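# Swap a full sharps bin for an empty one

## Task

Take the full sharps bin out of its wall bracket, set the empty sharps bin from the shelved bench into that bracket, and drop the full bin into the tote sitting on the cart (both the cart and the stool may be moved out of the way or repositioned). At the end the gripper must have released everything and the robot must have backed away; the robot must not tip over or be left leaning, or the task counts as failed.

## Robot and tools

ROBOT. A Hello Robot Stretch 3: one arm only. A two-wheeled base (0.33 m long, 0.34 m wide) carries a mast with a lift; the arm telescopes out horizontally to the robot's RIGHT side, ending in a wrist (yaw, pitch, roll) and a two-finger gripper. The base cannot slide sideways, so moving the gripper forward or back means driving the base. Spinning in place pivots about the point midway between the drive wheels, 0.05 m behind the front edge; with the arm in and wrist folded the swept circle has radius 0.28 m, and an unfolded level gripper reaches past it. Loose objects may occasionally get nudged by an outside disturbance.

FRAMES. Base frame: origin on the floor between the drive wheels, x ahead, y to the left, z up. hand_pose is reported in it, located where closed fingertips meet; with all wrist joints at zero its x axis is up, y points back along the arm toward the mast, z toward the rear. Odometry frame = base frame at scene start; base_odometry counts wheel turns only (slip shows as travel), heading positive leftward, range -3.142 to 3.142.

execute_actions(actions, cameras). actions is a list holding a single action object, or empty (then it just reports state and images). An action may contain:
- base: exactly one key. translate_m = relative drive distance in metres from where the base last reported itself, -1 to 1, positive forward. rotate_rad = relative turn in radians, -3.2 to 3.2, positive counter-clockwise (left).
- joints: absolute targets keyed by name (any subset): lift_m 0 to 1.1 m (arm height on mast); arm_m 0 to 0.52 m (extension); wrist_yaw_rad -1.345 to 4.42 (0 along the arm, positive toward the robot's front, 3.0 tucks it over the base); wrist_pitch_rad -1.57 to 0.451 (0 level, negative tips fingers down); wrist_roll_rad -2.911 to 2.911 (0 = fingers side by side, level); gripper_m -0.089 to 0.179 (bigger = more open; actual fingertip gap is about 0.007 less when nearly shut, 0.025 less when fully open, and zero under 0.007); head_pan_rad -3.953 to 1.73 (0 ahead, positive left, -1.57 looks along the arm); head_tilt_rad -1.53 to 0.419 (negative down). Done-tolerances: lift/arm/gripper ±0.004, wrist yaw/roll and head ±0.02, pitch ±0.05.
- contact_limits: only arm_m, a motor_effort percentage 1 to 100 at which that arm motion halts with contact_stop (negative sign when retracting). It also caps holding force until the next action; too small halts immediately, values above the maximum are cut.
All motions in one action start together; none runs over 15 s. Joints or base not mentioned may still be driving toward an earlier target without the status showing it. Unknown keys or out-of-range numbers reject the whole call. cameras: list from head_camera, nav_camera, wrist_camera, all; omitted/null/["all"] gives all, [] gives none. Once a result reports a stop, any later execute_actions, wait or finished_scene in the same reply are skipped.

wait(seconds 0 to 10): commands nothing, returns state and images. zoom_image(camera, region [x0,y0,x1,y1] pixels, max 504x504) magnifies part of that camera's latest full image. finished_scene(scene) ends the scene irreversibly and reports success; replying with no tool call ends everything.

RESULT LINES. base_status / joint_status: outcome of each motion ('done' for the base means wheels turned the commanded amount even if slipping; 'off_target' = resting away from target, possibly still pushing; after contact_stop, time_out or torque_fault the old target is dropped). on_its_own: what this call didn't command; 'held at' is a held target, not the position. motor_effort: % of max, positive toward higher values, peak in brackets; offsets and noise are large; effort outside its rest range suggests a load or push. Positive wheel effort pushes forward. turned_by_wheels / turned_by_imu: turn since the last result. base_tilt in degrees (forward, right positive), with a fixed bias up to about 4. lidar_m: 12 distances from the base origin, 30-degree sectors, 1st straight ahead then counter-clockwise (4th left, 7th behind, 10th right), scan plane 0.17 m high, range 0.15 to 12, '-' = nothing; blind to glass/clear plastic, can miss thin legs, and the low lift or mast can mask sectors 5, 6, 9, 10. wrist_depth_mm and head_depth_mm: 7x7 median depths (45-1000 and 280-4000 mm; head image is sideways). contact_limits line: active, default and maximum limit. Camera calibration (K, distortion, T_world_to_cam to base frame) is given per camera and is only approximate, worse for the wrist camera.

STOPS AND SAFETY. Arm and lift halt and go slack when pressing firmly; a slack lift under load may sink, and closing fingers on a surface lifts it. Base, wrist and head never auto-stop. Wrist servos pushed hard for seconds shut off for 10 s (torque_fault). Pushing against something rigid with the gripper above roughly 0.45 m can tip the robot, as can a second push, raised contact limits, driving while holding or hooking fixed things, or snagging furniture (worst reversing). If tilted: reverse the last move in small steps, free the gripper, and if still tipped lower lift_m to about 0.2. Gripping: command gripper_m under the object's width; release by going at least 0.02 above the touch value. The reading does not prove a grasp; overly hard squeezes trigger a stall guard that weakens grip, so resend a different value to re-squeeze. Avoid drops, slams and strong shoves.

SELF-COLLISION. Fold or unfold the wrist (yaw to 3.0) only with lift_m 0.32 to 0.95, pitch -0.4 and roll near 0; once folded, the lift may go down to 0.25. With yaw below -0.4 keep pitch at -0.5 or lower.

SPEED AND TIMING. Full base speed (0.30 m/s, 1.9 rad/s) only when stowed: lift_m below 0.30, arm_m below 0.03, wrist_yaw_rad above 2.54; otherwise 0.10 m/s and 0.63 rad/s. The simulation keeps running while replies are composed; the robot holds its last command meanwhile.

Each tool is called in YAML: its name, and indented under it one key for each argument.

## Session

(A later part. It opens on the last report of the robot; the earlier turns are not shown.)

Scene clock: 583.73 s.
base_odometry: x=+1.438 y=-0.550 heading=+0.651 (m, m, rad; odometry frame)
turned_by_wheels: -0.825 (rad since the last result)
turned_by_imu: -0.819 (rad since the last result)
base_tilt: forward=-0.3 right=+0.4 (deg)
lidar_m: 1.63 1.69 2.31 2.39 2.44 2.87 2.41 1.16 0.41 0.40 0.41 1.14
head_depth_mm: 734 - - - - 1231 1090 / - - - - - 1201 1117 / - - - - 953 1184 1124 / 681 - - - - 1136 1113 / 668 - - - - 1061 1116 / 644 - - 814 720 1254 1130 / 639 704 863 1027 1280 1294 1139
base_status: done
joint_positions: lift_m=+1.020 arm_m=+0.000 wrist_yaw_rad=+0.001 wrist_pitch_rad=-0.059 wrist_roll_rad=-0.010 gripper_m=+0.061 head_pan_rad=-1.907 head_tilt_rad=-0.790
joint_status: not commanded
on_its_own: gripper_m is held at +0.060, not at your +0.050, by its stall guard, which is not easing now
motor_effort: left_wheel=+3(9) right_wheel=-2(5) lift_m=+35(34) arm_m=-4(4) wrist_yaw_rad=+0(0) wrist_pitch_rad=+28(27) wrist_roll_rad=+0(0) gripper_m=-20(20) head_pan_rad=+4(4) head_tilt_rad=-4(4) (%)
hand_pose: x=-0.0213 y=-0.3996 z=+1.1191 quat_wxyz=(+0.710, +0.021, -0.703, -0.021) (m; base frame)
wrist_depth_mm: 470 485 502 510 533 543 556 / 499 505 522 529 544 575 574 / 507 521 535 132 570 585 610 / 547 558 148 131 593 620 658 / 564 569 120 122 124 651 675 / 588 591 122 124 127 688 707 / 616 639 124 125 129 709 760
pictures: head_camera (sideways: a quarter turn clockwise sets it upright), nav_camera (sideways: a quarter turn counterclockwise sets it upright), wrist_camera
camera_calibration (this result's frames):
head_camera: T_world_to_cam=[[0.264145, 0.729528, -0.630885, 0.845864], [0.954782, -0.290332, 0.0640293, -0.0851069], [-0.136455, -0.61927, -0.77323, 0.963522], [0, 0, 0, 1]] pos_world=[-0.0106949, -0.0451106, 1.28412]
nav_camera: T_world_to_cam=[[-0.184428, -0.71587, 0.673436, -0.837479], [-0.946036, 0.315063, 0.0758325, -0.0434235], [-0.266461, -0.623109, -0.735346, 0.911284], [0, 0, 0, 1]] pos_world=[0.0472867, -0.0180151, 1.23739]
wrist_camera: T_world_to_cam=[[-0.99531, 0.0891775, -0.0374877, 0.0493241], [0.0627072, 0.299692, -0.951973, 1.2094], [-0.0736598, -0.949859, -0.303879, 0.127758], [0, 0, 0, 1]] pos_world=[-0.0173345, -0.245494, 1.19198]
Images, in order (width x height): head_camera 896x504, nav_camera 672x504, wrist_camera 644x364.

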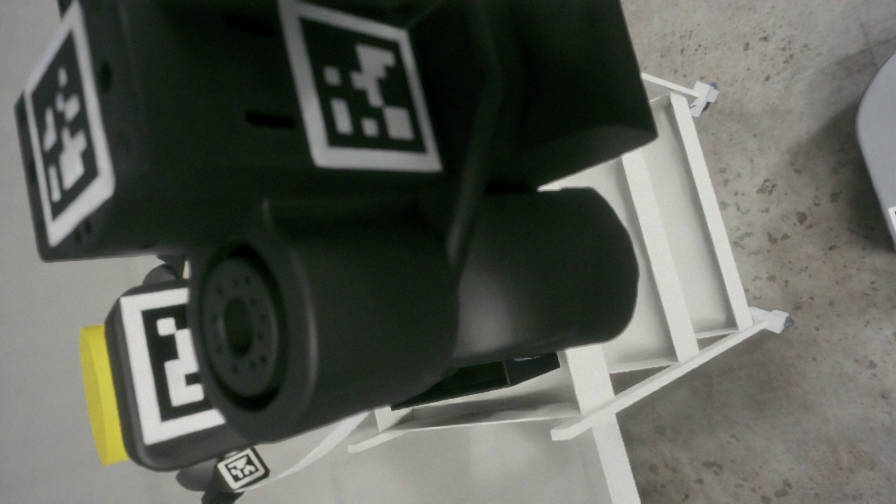

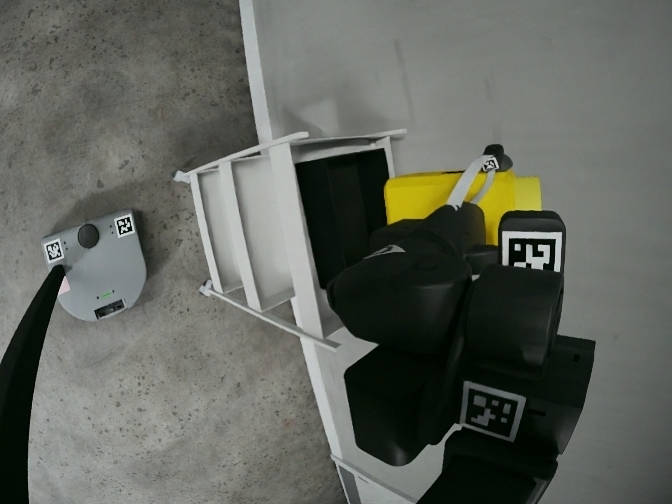

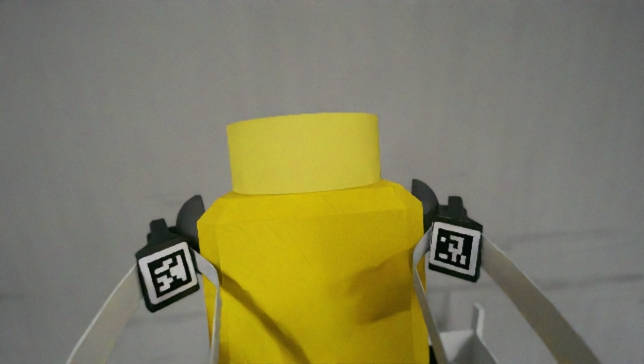

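execute_actions:
  actions:
    - {"base": {"translate_m": -0.05}, "joints": {"arm_m": 0.13, "head_pan_rad": -1.3, "head_tilt_rad": -0.9}, "contact_limits": {"arm_m": 20}}
  cameras: ["head_camera", "nav_camera"]

Scene clock: 646.87 s.
base_odometry: x=+1.398 y=-0.580 heading=+0.651 (m, m, rad; odometry frame)
turned_by_wheels: +0.000 (rad since the last result)
turned_by_imu: +0.001 (rad since the last result)
base_tilt: forward=-0.3 right=+0.3 (deg)
lidar_m: 1.68 1.74 2.38 2.37 2.46 2.88 2.37 1.15 0.41 0.40 0.42 1.14
head_depth_mm: 675 742 810 698 909 1138 1090 / 699 820 822 703 952 1166 1113 / 723 855 940 724 980 1198 1127 / 746 886 1099 1340 1367 1220 1093 / 775 923 1156 1502 1399 1235 1105 / 800 970 1225 1542 1408 1245 1116 / 837 1016 1301 1604 1426 1260 1121
base_status: done
joint_positions: lift_m=+1.020 arm_m=+0.130 wrist_yaw_rad=+0.000 wrist_pitch_rad=-0.059 wrist_roll_rad=-0.010 gripper_m=+0.061 head_pan_rad=-1.307 head_tilt_rad=-0.889
joint_status: all done
on_its_own: gripper_m is held at +0.060, not at your +0.050, by its stall guard, which is not easing now
motor_effort: left_wheel=+3(5) right_wheel=-2(7) lift_m=+35(34) arm_m=+4(3) wrist_yaw_rad=+0(1) wrist_pitch_rad=+27(28) wrist_roll_rad=+0(0) gripper_m=-20(20) head_pan_rad=+4(46) head_tilt_rad=-4(14) (%)
contact_limits: arm_m 20 (drawing in: default 28, maximum 46; extending or still: default 37, maximum 62)
hand_pose: x=-0.0214 y=-0.5291 z=+1.1191 quat_wxyz=(+0.710, +0.021, -0.703, -0.021) (m; base frame)
wrist_depth_mm: 366 375 383 390 407 417 428 / 382 389 400 411 422 427 447 / 397 407 407 132 449 449 464 / 414 423 148 131 456 480 502 / 432 440 121 122 124 512 524 / 455 463 121 123 126 527 552 / 467 500 124 125 128 570 584
pictures: head_camera (sideways: a quarter turn clockwise sets it upright), nav_camera (sideways: a quarter turn counterclockwise sets it upright)
camera_calibration (this result's frames):
head_camera: T_world_to_cam=[[-0.209169, 0.807631, -0.551345, 0.745123], [0.953639, 0.29323, 0.0677433, -0.0899267], [0.216383, -0.511614, -0.831523, 1.03716], [0, 0, 0, 1]] pos_world=[0.0171915, -0.0447908, 1.27933]
nav_camera: T_world_to_cam=[[0.268392, -0.755578, 0.597551, -0.741366], [-0.956757, -0.281313, 0.0740229, -0.0409927], [0.112169, -0.591578, -0.798407, 0.990974], [0, 0, 0, 1]] pos_world=[0.0486005, 0.0145478, 1.23724]
Images, in order (width x height): head_camera 896x504, nav_camera 672x504.

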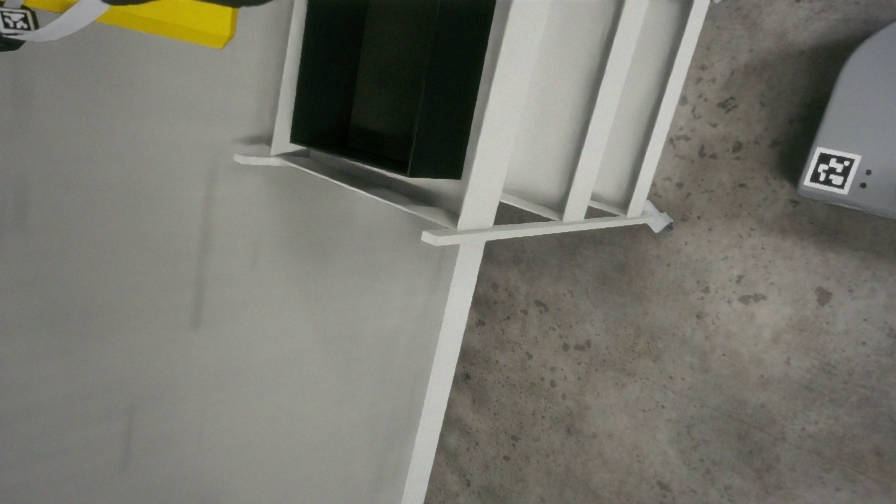

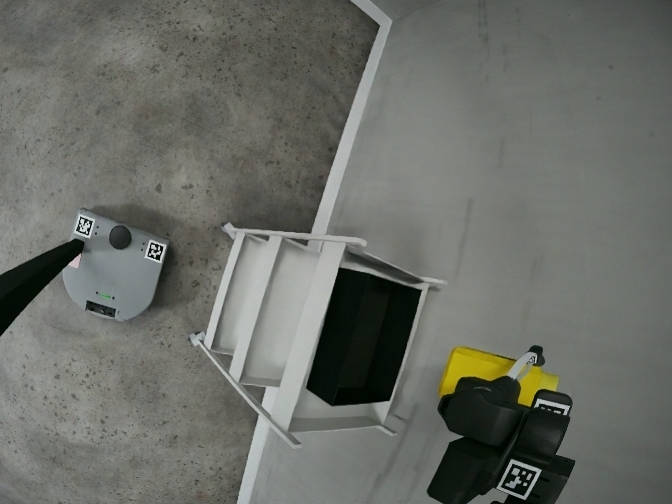

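zoom_image:
  camera: "nav_camera"
  region: [180, 200, 600, 504]

Region (180, 200, 600, 504) of nav_camera's 672x504 image, scaled by 1.200, with more detail than that image has; it fills the top 365 rows of this view, and the rest is white.

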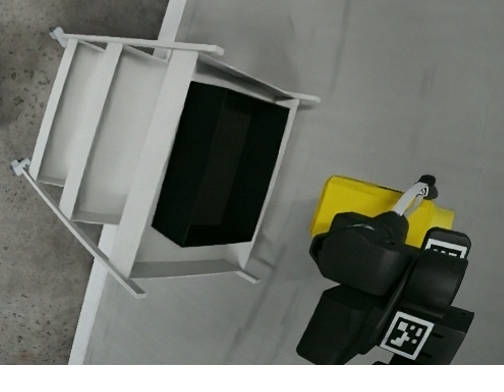

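execute_actions:
  actions:
    - {"joints": {"lift_m": 0.80, "head_pan_rad": -1.57, "head_tilt_rad": -0.9}}
  cameras: ["head_camera", "nav_camera", "wrist_camera"]

Scene clock: 679.17 s.
base_odometry: x=+1.398 y=-0.580 heading=+0.651 (m, m, rad; odometry frame)
turned_by_wheels: +0.000 (rad since the last result)
turned_by_imu: +0.001 (rad since the last result)
base_tilt: forward=-0.3 right=+0.4 (deg)
lidar_m: 1.68 1.75 2.37 2.38 2.45 2.89 2.37 1.15 0.42 0.40 0.42 1.14
head_depth_mm: 693 814 832 - 949 1161 1088 / 696 799 785 - 955 1189 1121 / 699 785 557 706 976 1197 1128 / 703 834 845 716 990 1201 1100 / 710 838 999 772 1379 1235 1100 / 714 846 1044 1352 1414 1245 1115 / 721 854 1050 1375 1423 1255 1119
base_status: not commanded
joint_positions: lift_m=+0.800 arm_m=+0.130 wrist_yaw_rad=+0.000 wrist_pitch_rad=-0.059 wrist_roll_rad=-0.010 gripper_m=+0.061 head_pan_rad=-1.563 head_tilt_rad=-0.889
joint_status: all done
on_its_own: gripper_m is held at +0.060, not at your +0.050, by its stall guard, which is not easing now
motor_effort: left_wheel=+3(3) right_wheel=-2(2) lift_m=+20(32) arm_m=+3(3) wrist_yaw_rad=+0(0) wrist_pitch_rad=+28(28) wrist_roll_rad=+0(0) gripper_m=-20(20) head_pan_rad=-4(30) head_tilt_rad=-5(4) (%)
hand_pose: x=-0.0214 y=-0.5291 z=+0.8997 quat_wxyz=(+0.710, +0.021, -0.703, -0.021) (m; base frame)
wrist_depth_mm: 367 378 385 389 413 416 426 / 377 388 399 410 423 438 448 / 401 411 408 132 439 456 471 / 412 420 148 130 456 490 494 / 431 442 120 122 124 500 527 / 458 460 122 123 127 426 554 / 472 332 124 125 128 314 586
pictures: head_camera (sideways: a quarter turn clockwise sets it upright), nav_camera (sideways: a quarter turn counterclockwise sets it upright), wrist_camera
camera_calibration (this result's frames):
head_camera: T_world_to_cam=[[0.00209599, 0.834275, -0.551345, 0.743835], [0.996807, 0.042265, 0.0677433, -0.09019], [0.0798192, -0.549726, -0.831523, 1.03799], [0, 0, 0, 1]] pos_world=[0.00549144, -0.0461396, 1.27933]
nav_camera: T_world_to_cam=[[0.0683751, -0.79891, 0.597551, -0.740146], [-0.996807, -0.0299461, 0.0740229, -0.0407484], [-0.0412434, -0.600704, -0.798407, 0.99191], [0, 0, 0, 1]] pos_world=[0.0508989, 0.00331489, 1.23724]
wrist_camera: T_world_to_cam=[[-0.995286, 0.089467, -0.037444, 0.0526894], [0.0627889, 0.30014, -0.951826, 1.03942], [-0.0739185, -0.94969, -0.304343, -0.0613984], [0, 0, 0, 1]] pos_world=[-0.0173618, -0.374997, 0.972639]
Images, in order (width x height): head_camera 896x504, nav_camera 672x504, wrist_camera 644x364.

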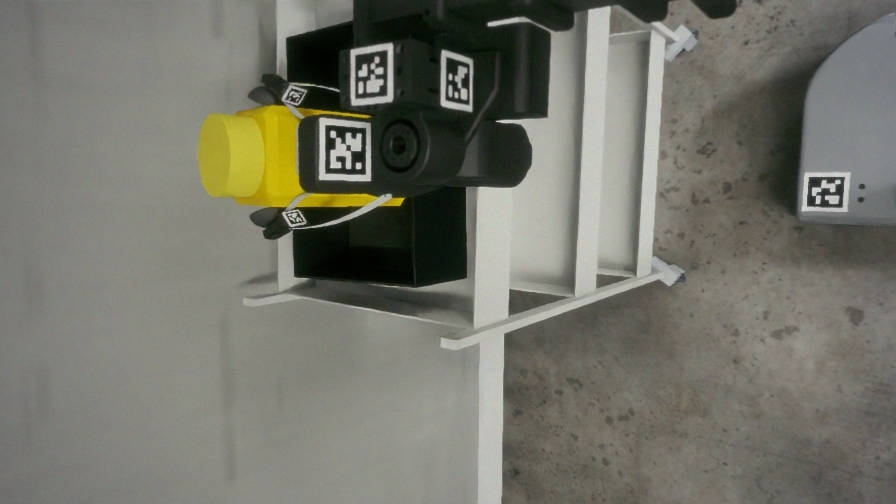

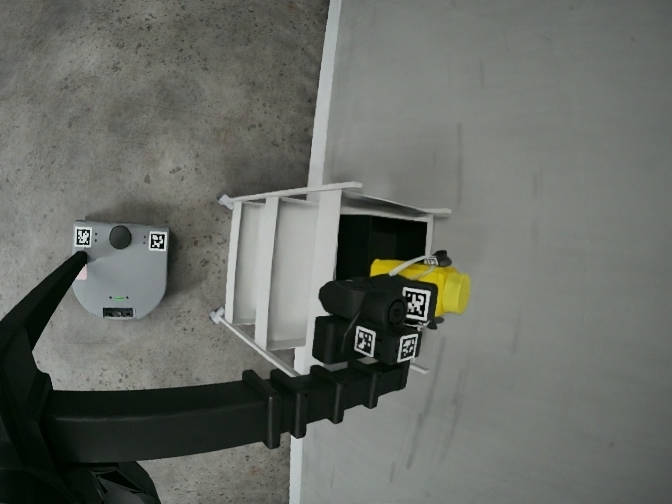

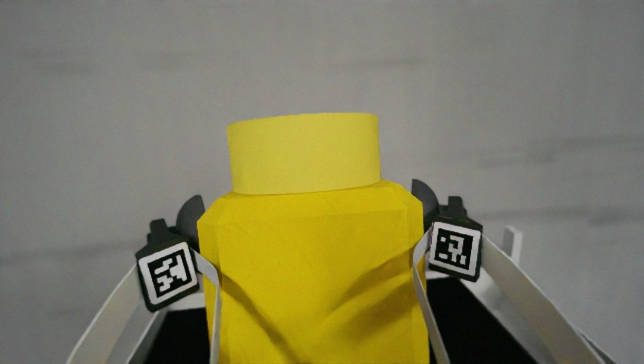

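zoom_image:
  camera: "head_camera"
  region: [190, 20, 550, 360]

Region (190, 20, 550, 360) of head_camera's 896x504 image, scaled by 1.400, with more detail than that image has.

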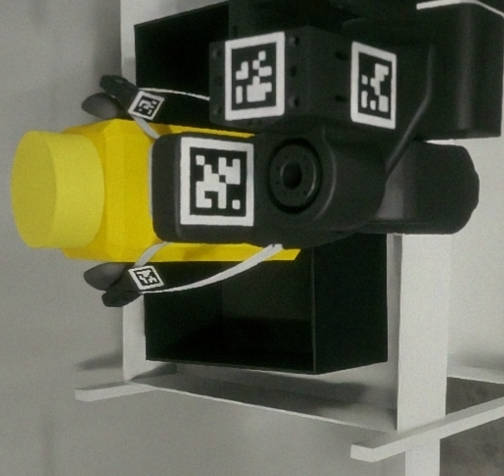

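execute_actions:
  actions:
    - {"joints": {"arm_m": 0.15}, "contact_limits": {"arm_m": 15}}
  cameras: []

execute_actions:
  actions:
    - {"joints": {"lift_m": 0.74}}
  cameras: ["head_camera", "wrist_camera"]

Scene clock: 731.83 s.
base_odometry: x=+1.398 y=-0.580 heading=+0.651 (m, m, rad; odometry frame)
turned_by_wheels: +0.000 (rad since the last result)
turned_by_imu: +0.000 (rad since the last result)
base_tilt: forward=-0.3 right=+0.3 (deg)
lidar_m: 1.68 1.74 2.38 2.38 2.45 2.88 2.36 1.15 0.41 0.40 0.42 1.14
head_depth_mm: 690 813 835 - 966 1163 1088 / 695 782 - - 971 1184 1116 / 700 772 608 706 981 1197 1129 / 705 829 846 718 994 1204 1099 / 709 841 998 773 1368 1230 1106 / 713 847 1044 1361 1411 1241 1115 / 717 855 1052 1368 1424 1255 1126
base_status: not commanded
joint_positions: lift_m=+0.800 arm_m=+0.150 wrist_yaw_rad=+0.000 wrist_pitch_rad=-0.059 wrist_roll_rad=-0.010 gripper_m=+0.061 head_pan_rad=-1.563 head_tilt_rad=-0.889
joint_status: all done
on_its_own: gripper_m is held at +0.060, not at your +0.050, by its stall guard, which is not easing now
motor_effort: left_wheel=+3(3) right_wheel=-2(2) lift_m=+20(20) arm_m=+2(7) wrist_yaw_rad=+0(0) wrist_pitch_rad=+28(28) wrist_roll_rad=+0(0) gripper_m=-20(20) head_pan_rad=-4(3) head_tilt_rad=-4(5) (%)
contact_limits: arm_m 15 (drawing in: default 28, maximum 46; extending or still: default 37, maximum 62)
hand_pose: x=-0.0214 y=-0.5491 z=+0.8997 quat_wxyz=(+0.710, +0.021, -0.703, -0.021) (m; base frame)
wrist_depth_mm: 351 358 366 370 385 397 411 / 364 373 376 388 399 418 422 / 378 386 392 131 420 433 449 / 393 408 148 131 434 458 474 / 408 421 121 122 124 477 493 / 435 435 122 124 126 402 524 / 462 343 123 125 128 315 551
pictures: none
No camera images: the call's "cameras" was empty. Leave "cameras" out to get every camera's image.

Scene clock: 733.20 s.
base_odometry: x=+1.398 y=-0.580 heading=+0.651 (m, m, rad; odometry frame)
turned_by_wheels: +0.000 (rad since the last result)
turned_by_imu: +0.000 (rad since the last result)
base_tilt: forward=-0.3 right=+0.4 (deg)
lidar_m: 1.68 1.74 2.37 2.38 2.46 2.88 2.35 1.16 0.41 0.40 0.42 1.14
head_depth_mm: 690 814 827 - 1087 1173 1091 / 697 822 812 - 967 1187 1122 / 700 809 612 696 974 1195 1128 / 705 830 851 718 990 1198 1096 / 708 844 1003 769 1373 1231 1107 / 714 848 1040 1362 1408 1248 1116 / 718 855 1053 1366 1420 1250 1118
base_status: not commanded
joint_positions: lift_m=+0.740 arm_m=+0.150 wrist_yaw_rad=+0.000 wrist_pitch_rad=-0.059 wrist_roll_rad=-0.010 gripper_m=+0.061 head_pan_rad=-1.563 head_tilt_rad=-0.889
joint_status: all done
on_its_own: gripper_m is held at +0.060, not at your +0.050, by its stall guard, which is not easing now
motor_effort: left_wheel=+3(3) right_wheel=-2(2) lift_m=+20(18) arm_m=+3(2) wrist_yaw_rad=+0(0) wrist_pitch_rad=+28(28) wrist_roll_rad=+0(0) gripper_m=-20(20) head_pan_rad=-4(3) head_tilt_rad=-4(4) (%)
hand_pose: x=-0.0214 y=-0.5491 z=+0.8396 quat_wxyz=(+0.710, +0.021, -0.703, -0.021) (m; base frame)
wrist_depth_mm: 352 358 364 380 380 397 406 / 360 371 380 389 407 420 420 / 378 385 394 131 420 441 451 / 392 410 148 130 433 462 472 / 414 416 121 123 124 387 500 / 432 436 122 124 127 327 319 / 448 275 124 126 129 279 256
pictures: head_camera (sideways: a quarter turn clockwise sets it upright), wrist_camera
camera_calibration (this result's frames):
head_camera: T_world_to_cam=[[0.00212025, 0.834275, -0.551345, 0.743834], [0.996808, 0.042236, 0.0677433, -0.09019], [0.0798032, -0.549729, -0.831523, 1.03799], [0, 0, 0, 1]] pos_world=[0.0054901, -0.0461396, 1.27933]
wrist_camera: T_world_to_cam=[[-0.995286, 0.0894741, -0.0374276, 0.0522194], [0.0627888, 0.300313, -0.951772, 0.988314], [-0.0739189, -0.949635, -0.304515, -0.0984864], [0, 0, 0, 1]] pos_world=[-0.0173618, -0.395002, 0.912614]
Images, in order (width x height): head_camera 896x504, wrist_camera 644x364.

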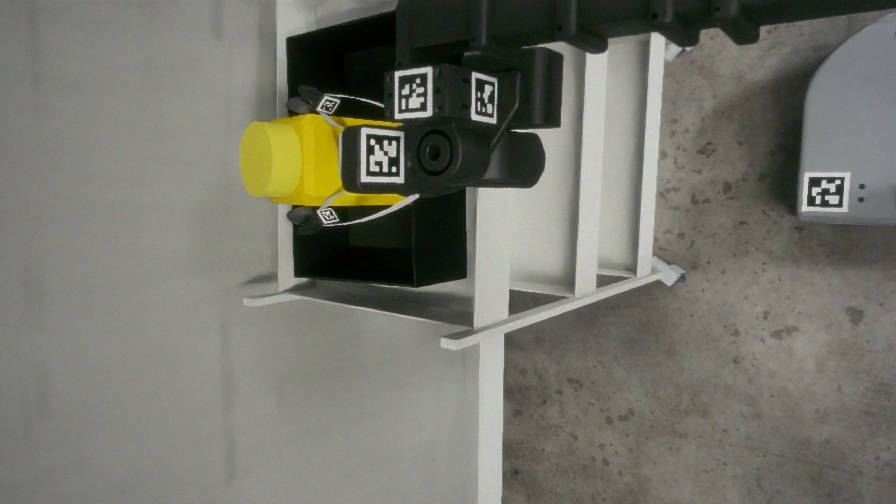

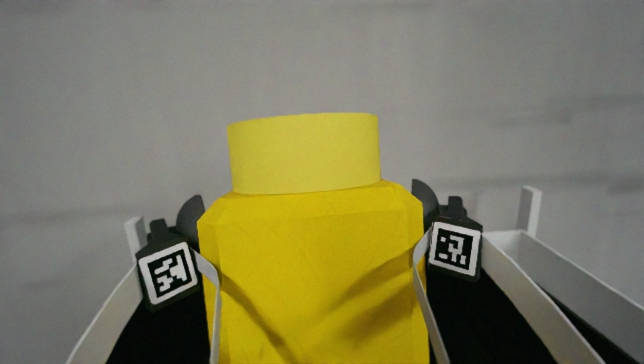

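execute_actions:
  actions:
    - {"joints": {"lift_m": 0.725}}
  cameras: ["wrist_camera"]

Scene clock: 740.30 s.
base_odometry: x=+1.398 y=-0.580 heading=+0.651 (m, m, rad; odometry frame)
turned_by_wheels: +0.000 (rad since the last result)
turned_by_imu: +0.000 (rad since the last result)
base_tilt: forward=-0.3 right=+0.4 (deg)
lidar_m: 1.68 1.74 2.38 2.38 2.45 2.88 2.35 1.16 0.41 0.40 0.42 1.14
head_depth_mm: 691 816 826 - - 1171 1097 / 695 820 814 - 955 1189 1122 / 699 826 630 695 966 1193 1128 / 705 833 847 718 992 1203 1100 / 709 840 1000 773 1374 1237 1098 / 713 847 1041 1353 1410 1236 1115 / 718 855 1050 1366 1419 1255 1125
base_status: not commanded
joint_positions: lift_m=+0.725 arm_m=+0.150 wrist_yaw_rad=+0.000 wrist_pitch_rad=-0.060 wrist_roll_rad=-0.010 gripper_m=+0.061 head_pan_rad=-1.563 head_tilt_rad=-0.889
joint_status: all done
on_its_own: gripper_m is held at +0.060, not at your +0.050, by its stall guard, which is not easing now
motor_effort: left_wheel=+4(4) right_wheel=-2(2) lift_m=+20(19) arm_m=+3(2) wrist_yaw_rad=+0(0) wrist_pitch_rad=+28(28) wrist_roll_rad=+0(0) gripper_m=-20(20) head_pan_rad=-3(4) head_tilt_rad=-4(4) (%)
hand_pose: x=-0.0214 y=-0.5491 z=+0.8246 quat_wxyz=(+0.710, +0.022, -0.703, -0.021) (m; base frame)
wrist_depth_mm: 353 356 365 373 383 393 406 / 362 369 388 391 401 418 428 / 376 387 392 132 421 433 450 / 395 400 147 131 431 451 474 / 407 417 120 122 124 370 504 / 442 431 122 124 126 280 284 / 448 272 124 125 129 272 181
pictures: wrist_camera
camera_calibration (this result's frames):
wrist_camera: T_world_to_cam=[[-0.995286, 0.0894772, -0.0374201, 0.0516527], [0.0627887, 0.300393, -0.951747, 0.974047], [-0.0739189, -0.949609, -0.304595, -0.102976], [0, 0, 0, 1]] pos_world=[-0.0173618, -0.395005, 0.897613]
Images, in order (width x height): wrist_camera 644x364.

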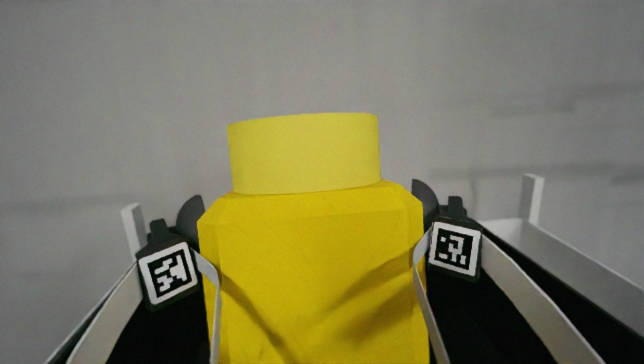

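execute_actions:
  actions:
    - {"joints": {"lift_m": 0.712}}
  cameras: ["wrist_camera"]

Scene clock: 744.77 s.
base_odometry: x=+1.398 y=-0.580 heading=+0.651 (m, m, rad; odometry frame)
turned_by_wheels: +0.000 (rad since the last result)
turned_by_imu: +0.000 (rad since the last result)
base_tilt: forward=-0.3 right=+0.4 (deg)
lidar_m: 1.68 1.75 2.38 2.38 2.45 2.88 2.36 1.16 0.41 0.40 0.42 1.14
head_depth_mm: 692 815 828 731 - 1173 1094 / 696 822 815 - 1149 1189 1120 / 700 829 642 695 982 1192 1127 / 705 834 846 715 988 1203 1105 / 710 839 998 773 1372 1233 1103 / 714 843 1042 1353 1411 1247 1107 / 723 854 1053 1367 1432 1255 1120
base_status: not commanded
joint_positions: lift_m=+0.712 arm_m=+0.150 wrist_yaw_rad=+0.000 wrist_pitch_rad=-0.060 wrist_roll_rad=-0.010 gripper_m=+0.061 head_pan_rad=-1.563 head_tilt_rad=-0.889
joint_status: all done
on_its_own: gripper_m is held at +0.060, not at your +0.050, by its stall guard, which is not easing now
motor_effort: left_wheel=+3(3) right_wheel=-2(2) lift_m=+20(22) arm_m=+3(2) wrist_yaw_rad=+0(0) wrist_pitch_rad=+28(28) wrist_roll_rad=+0(0) gripper_m=-20(21) head_pan_rad=-4(3) head_tilt_rad=-5(5) (%)
hand_pose: x=-0.0214 y=-0.5491 z=+0.8116 quat_wxyz=(+0.710, +0.022, -0.703, -0.021) (m; base frame)
wrist_depth_mm: 352 358 365 376 386 399 409 / 359 371 386 384 400 415 430 / 376 384 394 132 419 433 450 / 394 406 148 131 435 453 472 / 416 418 121 122 124 343 496 / 433 240 122 124 127 281 213 / 433 275 124 125 129 266 179
pictures: wrist_camera
camera_calibration (this result's frames):
wrist_camera: T_world_to_cam=[[-0.995286, 0.0894809, -0.0374117, 0.0511603], [0.0627889, 0.300483, -0.951718, 0.961678], [-0.073919, -0.949581, -0.304685, -0.10685], [0, 0, 0, 1]] pos_world=[-0.0173618, -0.395008, 0.884605]
Images, in order (width x height): wrist_camera 644x364.

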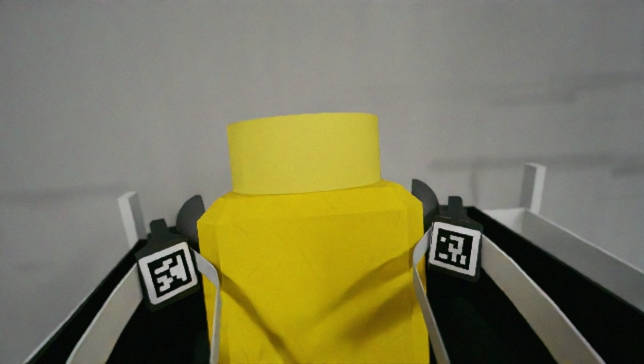

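execute_actions:
  actions:
    - {"joints": {"lift_m": 0.70}}
  cameras: ["wrist_camera", "head_camera"]

Scene clock: 748.77 s.
base_odometry: x=+1.398 y=-0.580 heading=+0.651 (m, m, rad; odometry frame)
turned_by_wheels: +0.000 (rad since the last result)
turned_by_imu: +0.000 (rad since the last result)
base_tilt: forward=-0.4 right=+0.4 (deg)
lidar_m: 1.68 1.75 2.38 2.38 2.45 2.87 2.36 1.15 0.41 0.40 0.42 1.14
head_depth_mm: 693 814 828 678 - 1170 - / 696 819 814 680 1152 1187 1124 / 699 828 644 692 986 1192 1131 / 704 834 847 717 991 1197 1101 / 708 838 1000 772 1372 1228 1104 / 715 851 1042 1360 1407 1242 1116 / 718 854 1048 1366 1423 1256 1119
base_status: not commanded
joint_positions: lift_m=+0.700 arm_m=+0.150 wrist_yaw_rad=+0.000 wrist_pitch_rad=-0.032 wrist_roll_rad=-0.010 gripper_m=+0.061 head_pan_rad=-1.563 head_tilt_rad=-0.889
joint_status: all done
on_its_own: gripper_m is held at +0.060, not at your +0.050, by its stall guard, which is not easing now
motor_effort: left_wheel=+4(3) right_wheel=-2(2) lift_m=+18(20) arm_m=+2(2) wrist_yaw_rad=+0(0) wrist_pitch_rad=+15(28) wrist_roll_rad=+0(0) gripper_m=-20(20) head_pan_rad=-4(4) head_tilt_rad=-4(4) (%)
hand_pose: x=-0.0214 y=-0.5501 z=+0.8067 quat_wxyz=(+0.711, +0.012, -0.703, -0.012) (m; base frame)
wrist_depth_mm: 353 359 363 372 389 398 409 / 362 376 385 387 407 417 424 / 377 390 396 130 420 438 444 / 392 399 143 129 435 455 468 / 407 412 120 122 124 340 479 / 423 242 122 124 128 282 203 / 193 269 125 127 131 264 179
pictures: head_camera (sideways: a quarter turn clockwise sets it upright), wrist_camera
camera_calibration (this result's frames):
head_camera: T_world_to_cam=[[0.00212015, 0.834275, -0.551345, 0.743834], [0.996808, 0.0422361, 0.0677433, -0.09019], [0.0798032, -0.549729, -0.831523, 1.03799], [0, 0, 0, 1]] pos_world=[0.00549011, -0.0461396, 1.27933]
wrist_camera: T_world_to_cam=[[-0.995285, 0.0884151, -0.0398718, 0.0524653], [0.0627979, 0.274157, -0.959632, 0.94924], [-0.0739148, -0.957612, -0.278417, -0.134881], [0, 0, 0, 1]] pos_world=[-0.0173621, -0.394044, 0.87546]
Images, in order (width x height): head_camera 896x504, wrist_camera 644x364.

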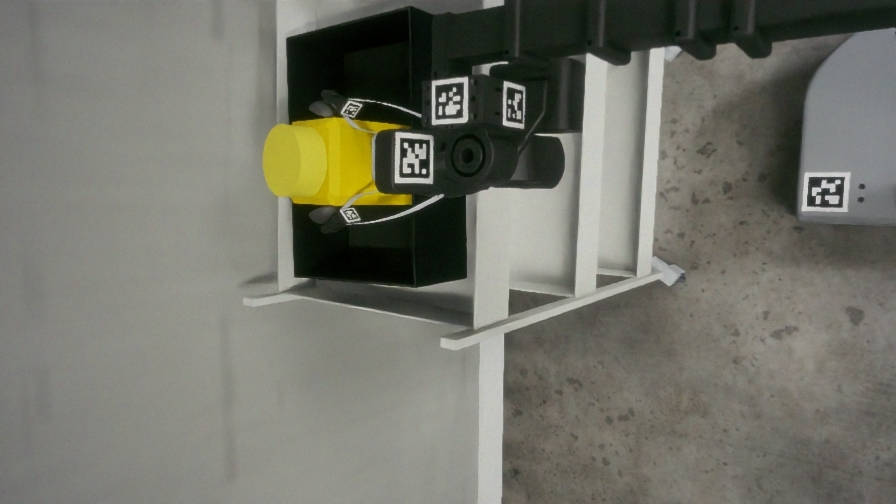

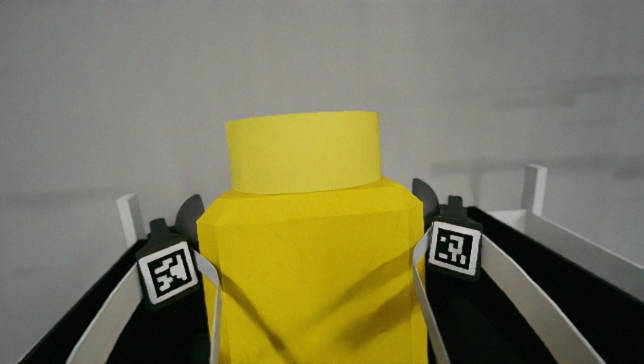

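execute_actions:
  actions:
    - {"joints": {"lift_m": 0.694}}
  cameras: ["wrist_camera", "head_camera"]

Scene clock: 757.30 s.
base_odometry: x=+1.398 y=-0.580 heading=+0.651 (m, m, rad; odometry frame)
turned_by_wheels: +0.000 (rad since the last result)
turned_by_imu: +0.000 (rad since the last result)
base_tilt: forward=-0.3 right=+0.4 (deg)
lidar_m: 1.68 1.74 2.38 2.38 2.46 2.88 2.35 1.15 0.41 0.40 0.42 1.14
head_depth_mm: 691 813 825 677 - 1171 - / 695 822 814 680 1154 1182 1121 / 699 826 650 696 984 1192 1132 / 705 833 847 716 990 1198 1102 / 709 841 998 772 1367 1234 1105 / 714 847 1041 1348 1406 1242 1111 / 718 853 1055 1372 1431 1258 1122
base_status: not commanded
joint_positions: lift_m=+0.694 arm_m=+0.150 wrist_yaw_rad=+0.000 wrist_pitch_rad=-0.023 wrist_roll_rad=-0.010 gripper_m=+0.061 head_pan_rad=-1.563 head_tilt_rad=-0.889
joint_status: all done
on_its_own: gripper_m is held at +0.060, not at your +0.050, by its stall guard, which is not easing now
motor_effort: left_wheel=+3(3) right_wheel=-3(2) lift_m=+17(19) arm_m=+3(3) wrist_yaw_rad=+0(0) wrist_pitch_rad=+11(15) wrist_roll_rad=+0(0) gripper_m=-20(20) head_pan_rad=-4(4) head_tilt_rad=-5(4) (%)
hand_pose: x=-0.0214 y=-0.5503 z=+0.8031 quat_wxyz=(+0.711, +0.009, -0.703, -0.008) (m; base frame)
wrist_depth_mm: 349 359 370 377 388 404 404 / 365 379 380 401 407 421 429 / 380 392 389 127 420 432 445 / 398 399 141 128 434 450 480 / 407 412 119 122 124 275 478 / 419 227 123 125 129 282 200 / 181 271 127 129 133 258 179
pictures: head_camera (sideways: a quarter turn clockwise sets it upright), wrist_camera
camera_calibration (this result's frames):
head_camera: T_world_to_cam=[[0.00212015, 0.834275, -0.551345, 0.743834], [0.996808, 0.0422361, 0.0677433, -0.09019], [0.0798032, -0.549729, -0.831523, 1.03799], [0, 0, 0, 1]] pos_world=[0.00549011, -0.0461396, 1.27933]
wrist_camera: T_world_to_cam=[[-0.995286, 0.0880466, -0.0406714, 0.0527842], [0.0627974, 0.265455, -0.962076, 0.942968], [-0.0739111, -0.960095, -0.269732, -0.144514], [0, 0, 0, 1]] pos_world=[-0.0173618, -0.39371, 0.870373]
Images, in order (width x height): head_camera 896x504, wrist_camera 644x364.

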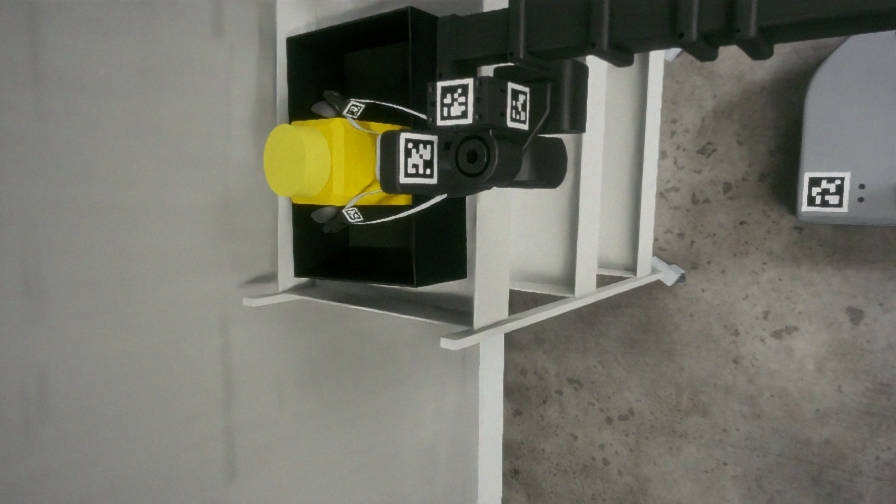

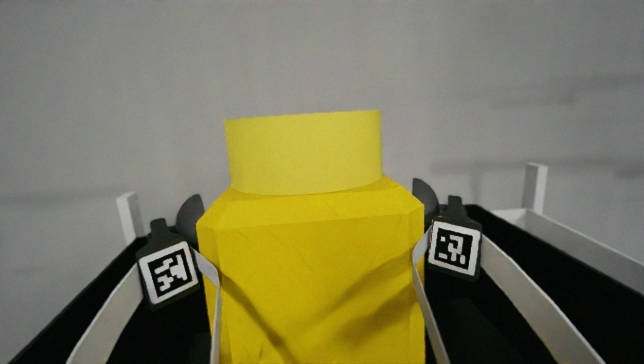

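execute_actions:
  actions:
    - {"joints": {"gripper_m": 0.14}}
  cameras: ["wrist_camera"]

execute_actions:
  actions:
    - {"joints": {"lift_m": 0.76, "arm_m": 0.0}}
  cameras: ["head_camera", "wrist_camera"]

Scene clock: 765.70 s.
base_odometry: x=+1.398 y=-0.580 heading=+0.651 (m, m, rad; odometry frame)
turned_by_wheels: +0.000 (rad since the last result)
turned_by_imu: +0.000 (rad since the last result)
base_tilt: forward=-0.3 right=+0.3 (deg)
lidar_m: 1.68 1.75 2.38 2.38 2.45 2.88 2.36 1.16 0.41 0.40 0.42 1.14
head_depth_mm: 690 816 826 679 - 1174 - / 695 819 814 680 1152 1185 1121 / 700 825 650 701 981 1200 1128 / 707 835 848 718 993 1201 1095 / 710 843 999 773 1374 1229 1105 / 715 848 1046 1345 1403 1240 1113 / 718 855 1051 1375 1420 1250 1121
base_status: not commanded
joint_positions: lift_m=+0.694 arm_m=+0.150 wrist_yaw_rad=+0.000 wrist_pitch_rad=-0.021 wrist_roll_rad=-0.010 gripper_m=+0.140 head_pan_rad=-1.563 head_tilt_rad=-0.889
joint_status: all done
motor_effort: left_wheel=+3(3) right_wheel=-2(2) lift_m=+18(18) arm_m=+3(3) wrist_yaw_rad=+0(0) wrist_pitch_rad=+10(14) wrist_roll_rad=+0(0) gripper_m=+1(88) head_pan_rad=-4(2) head_tilt_rad=-4(5) (%)
hand_pose: x=-0.0214 y=-0.5504 z=+0.8035 quat_wxyz=(+0.711, +0.008, -0.703, -0.008) (m; base frame)
wrist_depth_mm: 352 361 370 384 384 401 410 / 366 377 383 392 404 412 430 / 379 387 390 127 418 439 447 / 395 398 143 126 436 450 469 / 404 405 122 120 125 359 484 / 425 - 122 123 129 267 192 / 427 250 128 129 137 253 198
pictures: wrist_camera
camera_calibration (this result's frames):
wrist_camera: T_world_to_cam=[[-0.995285, 0.0879798, -0.0408226, 0.0528903], [0.0627962, 0.263775, -0.962538, 0.942851], [-0.0739159, -0.960564, -0.268056, -0.146051], [0, 0, 0, 1]] pos_world=[-0.017362, -0.393645, 0.870539]
Images, in order (width x height): wrist_camera 644x364.

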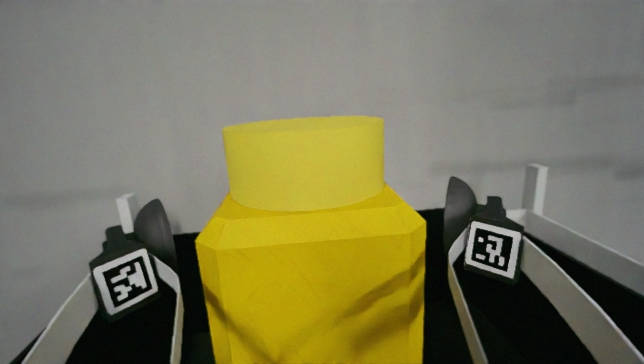

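Scene clock: 768.07 s.
base_odometry: x=+1.398 y=-0.580 heading=+0.651 (m, m, rad; odometry frame)
turned_by_wheels: +0.000 (rad since the last result)
turned_by_imu: +0.000 (rad since the last result)
base_tilt: forward=-0.3 right=+0.3 (deg)
lidar_m: 1.68 1.74 2.38 2.38 2.45 2.88 2.36 1.15 0.41 0.40 0.42 1.14
head_depth_mm: 691 814 827 678 943 - 1072 / 696 820 816 688 960 - - / 699 827 650 698 1001 1176 1130 / 704 834 851 716 988 1200 1100 / 711 840 998 773 1372 1239 1109 / 714 846 1043 1360 1407 1243 1114 / 719 856 1054 1364 1429 1258 1119
base_status: not commanded
joint_positions: lift_m=+0.760 arm_m=+0.000 wrist_yaw_rad=+0.000 wrist_pitch_rad=-0.019 wrist_roll_rad=-0.010 gripper_m=+0.140 head_pan_rad=-1.563 head_tilt_rad=-0.889
joint_status: all done
motor_effort: left_wheel=+3(4) right_wheel=-2(2) lift_m=+32(32) arm_m=-4(3) wrist_yaw_rad=+0(1) wrist_pitch_rad=+9(10) wrist_roll_rad=+0(0) gripper_m=+1(1) head_pan_rad=-4(3) head_tilt_rad=-5(4) (%)
hand_pose: x=-0.0214 y=-0.4010 z=+0.8693 quat_wxyz=(+0.711, +0.007, -0.703, -0.007) (m; base frame)
wrist_depth_mm: 478 493 502 520 538 539 555 / 502 509 518 534 547 561 581 / 512 535 535 558 563 583 616 / 541 547 558 568 601 622 640 / 545 562 441 283 470 631 655 / 577 - 437 292 441 333 694 / 596 302 253 259 268 335 333
pictures: head_camera (sideways: a quarter turn clockwise sets it upright), wrist_camera
camera_calibration (this result's frames):
head_camera: T_world_to_cam=[[0.00221579, 0.834292, -0.551318, 0.743799], [0.996813, 0.0421195, 0.0677444, -0.0901915], [0.0797399, -0.549711, -0.83154, 1.03801], [0, 0, 0, 1]] pos_world=[0.0054848, -0.0461388, 1.27933]
wrist_camera: T_world_to_cam=[[-0.995286, 0.0879033, -0.0409842, 0.0425394], [0.0627963, 0.262012, -0.963019, 0.96646], [-0.0739142, -0.961053, -0.266297, 0.0133855], [0, 0, 0, 1]] pos_world=[-0.0173619, -0.244099, 0.936028]
Images, in order (width x height): head_camera 896x504, wrist_camera 644x364.

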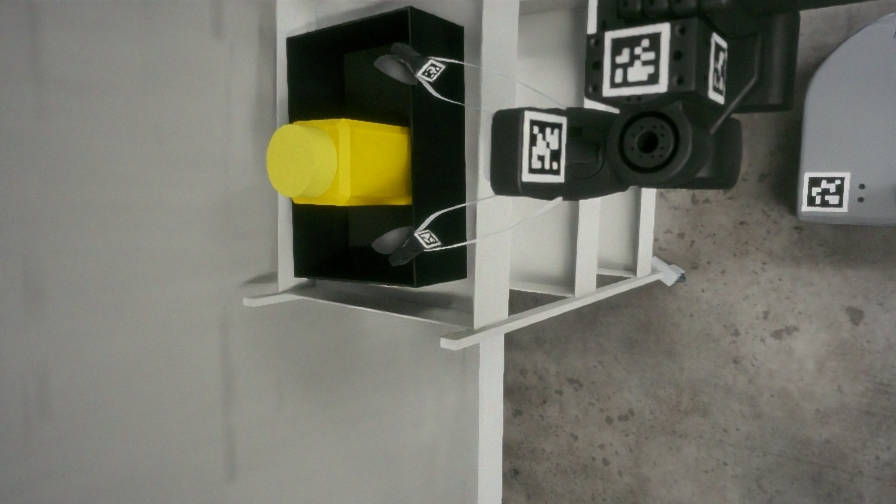

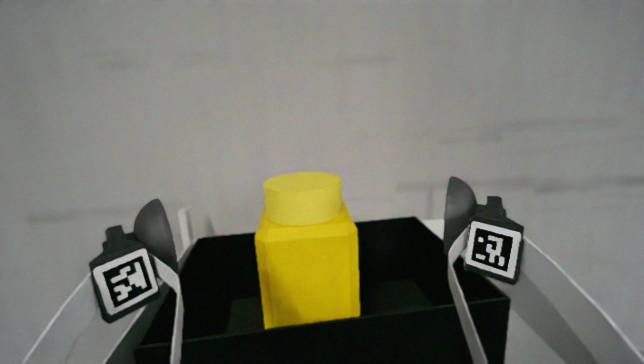

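execute_actions:
  actions:
    - {"base": {"rotate_rad": -0.29}, "joints": {"wrist_pitch_rad": -0.4, "wrist_yaw_rad": 2.9, "gripper_m": 0.04, "lift_m": 0.55, "head_pan_rad": -2.9, "head_tilt_rad": -0.35}}
  cameras: ["head_camera", "nav_camera"]

Scene clock: 890.80 s.
base_odometry: x=+1.398 y=-0.580 heading=+0.361 (m, m, rad; odometry frame)
turned_by_wheels: -0.290 (rad since the last result)
turned_by_imu: -0.288 (rad since the last result)
base_tilt: forward=-0.3 right=+0.3 (deg)
lidar_m: 1.53 1.68 1.92 2.96 2.52 2.70 2.35 1.74 0.47 0.40 0.40 0.92
head_depth_mm: 2601 2756 2940 3165 2177 1650 1330 / 2609 2775 2959 3026 2181 1657 1338 / 2599 2831 3080 3236 2197 1669 1344 / 2644 2852 3101 3249 2235 1674 1344 / 2664 2862 3120 3269 2238 1685 1358 / 2634 2805 2923 2748 2260 1693 1361 / 2014 2006 1993 1967 1981 1712 1370
base_status: done
joint_positions: lift_m=+0.550 arm_m=+0.000 wrist_yaw_rad=+2.897 wrist_pitch_rad=-0.415 wrist_roll_rad=-0.010 gripper_m=+0.040 head_pan_rad=-2.893 head_tilt_rad=-0.359
joint_status: all done
motor_effort: left_wheel=+3(9) right_wheel=-2(5) lift_m=+18(30) arm_m=-3(4) wrist_yaw_rad=+3(1) wrist_pitch_rad=+7(10) wrist_roll_rad=+0(0) gripper_m=+1(85) head_pan_rad=-4(47) head_tilt_rad=+4(31) (%)
hand_pose: x=+0.0333 y=+0.0729 z=+0.5638 quat_wxyz=(+0.229, +0.701, +0.061, +0.673) (m; base frame)
wrist_depth_mm: - - - - - - - / - - - - - - - / - - - - - - - / - - - - - - - / 932 - 944 913 934 908 869 / 806 - 771 783 768 764 800 / 700 700 696 691 673 679 679
pictures: head_camera (sideways: a quarter turn clockwise sets it upright), nav_camera (sideways: a quarter turn counterclockwise sets it upright)
camera_calibration (this result's frames):
head_camera: T_world_to_cam=[[0.429836, 0.100182, -0.897332, 1.19217], [0.307394, -0.950694, 0.0411073, -0.0513458], [-0.84897, -0.293504, -0.439438, 0.533654], [0, 0, 0, 1]] pos_world=[-0.0435998, -0.0116187, 1.30639]
nav_camera: T_world_to_cam=[[-0.360678, -0.155611, 0.919618, -1.15736], [-0.227633, 0.970854, 0.0750017, -0.0467671], [-0.904486, -0.182284, -0.385588, 0.46015], [0, 0, 0, 1]] pos_world=[-0.0118809, -0.0508152, 1.24526]
Images, in order (width x height): head_camera 896x504, nav_camera 672x504.

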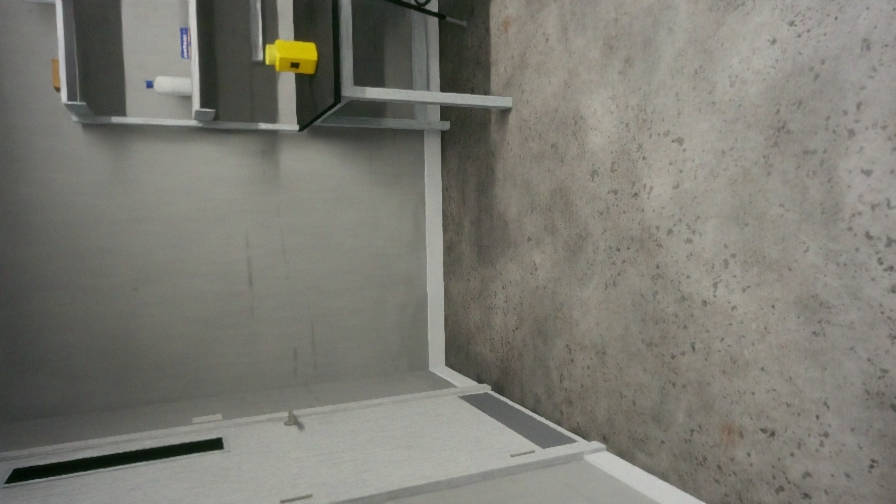

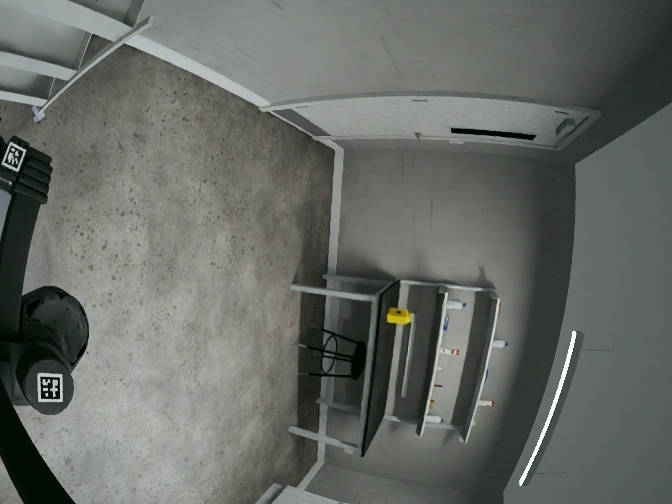

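execute_actions:
  actions:
    - {"base": {"translate_m": -1.0}, "joints": {"lift_m": 0.28}}
  cameras: ["head_camera"]

Scene clock: 939.40 s.
base_odometry: x=+0.463 y=-0.933 heading=+0.361 (m, m, rad; odometry frame)
turned_by_wheels: +0.000 (rad since the last result)
turned_by_imu: +0.003 (rad since the last result)
base_tilt: forward=-0.3 right=+0.3 (deg)
lidar_m: 1.31 2.64 3.01 2.07 2.08 2.10 1.36 2.12 1.30 1.10 1.10 0.96
head_depth_mm: 1769 1864 1995 1635 2156 1656 1333 / 1772 1868 2003 1537 2089 1655 1336 / 1794 1911 2069 2249 2204 1663 1340 / 1802 1936 2093 2298 2205 1688 1351 / 1812 1942 2121 2294 2230 1695 1355 / 1816 1959 2125 2343 2260 1691 1360 / 1815 1958 2128 2336 2283 1704 1373
base_status: done
joint_positions: lift_m=+0.280 arm_m=+0.000 wrist_yaw_rad=+2.898 wrist_pitch_rad=-0.415 wrist_roll_rad=-0.010 gripper_m=+0.040 head_pan_rad=-2.893 head_tilt_rad=-0.358
joint_status: all done
motor_effort: left_wheel=+3(8) right_wheel=-2(7) lift_m=+17(17) arm_m=-3(3) wrist_yaw_rad=+2(2) wrist_pitch_rad=+7(7) wrist_roll_rad=+0(0) gripper_m=+0(1) head_pan_rad=-3(4) head_tilt_rad=+4(4) (%)
hand_pose: x=+0.0331 y=+0.0729 z=+0.2937 quat_wxyz=(+0.229, +0.701, +0.062, +0.673) (m; base frame)
wrist_depth_mm: - - - - - - - / - - - - - - - / - 883 861 856 864 819 806 / - 705 691 675 663 661 660 / 572 - 580 563 580 546 540 / 487 - - 475 459 472 466 / 434 - - 412 413 411 410
pictures: head_camera (sideways: a quarter turn clockwise sets it upright)
camera_calibration (this result's frames):
head_camera: T_world_to_cam=[[0.429141, 0.0999031, -0.897695, 1.19265], [0.307213, -0.950755, 0.0410546, -0.0512762], [-0.849387, -0.293402, -0.4387, 0.532696], [0, 0, 0, 1]] pos_world=[-0.0435988, -0.0116066, 1.30644]
Images, in order (width x height): head_camera 896x504.

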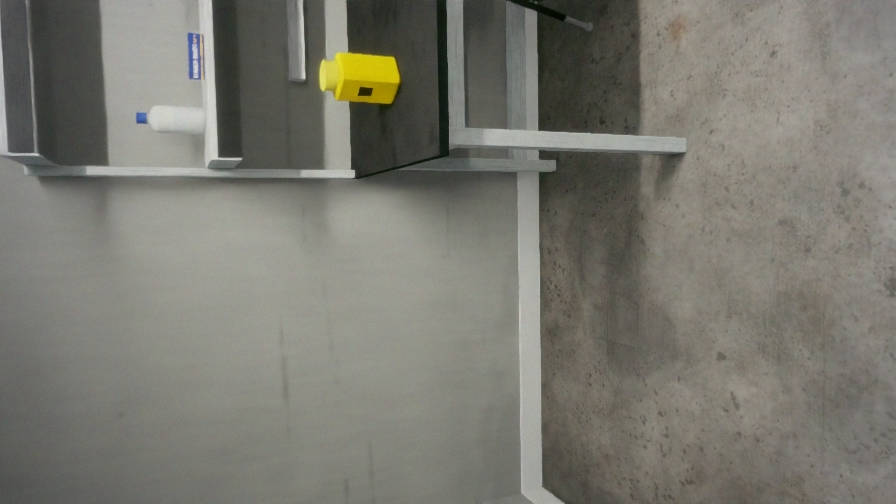

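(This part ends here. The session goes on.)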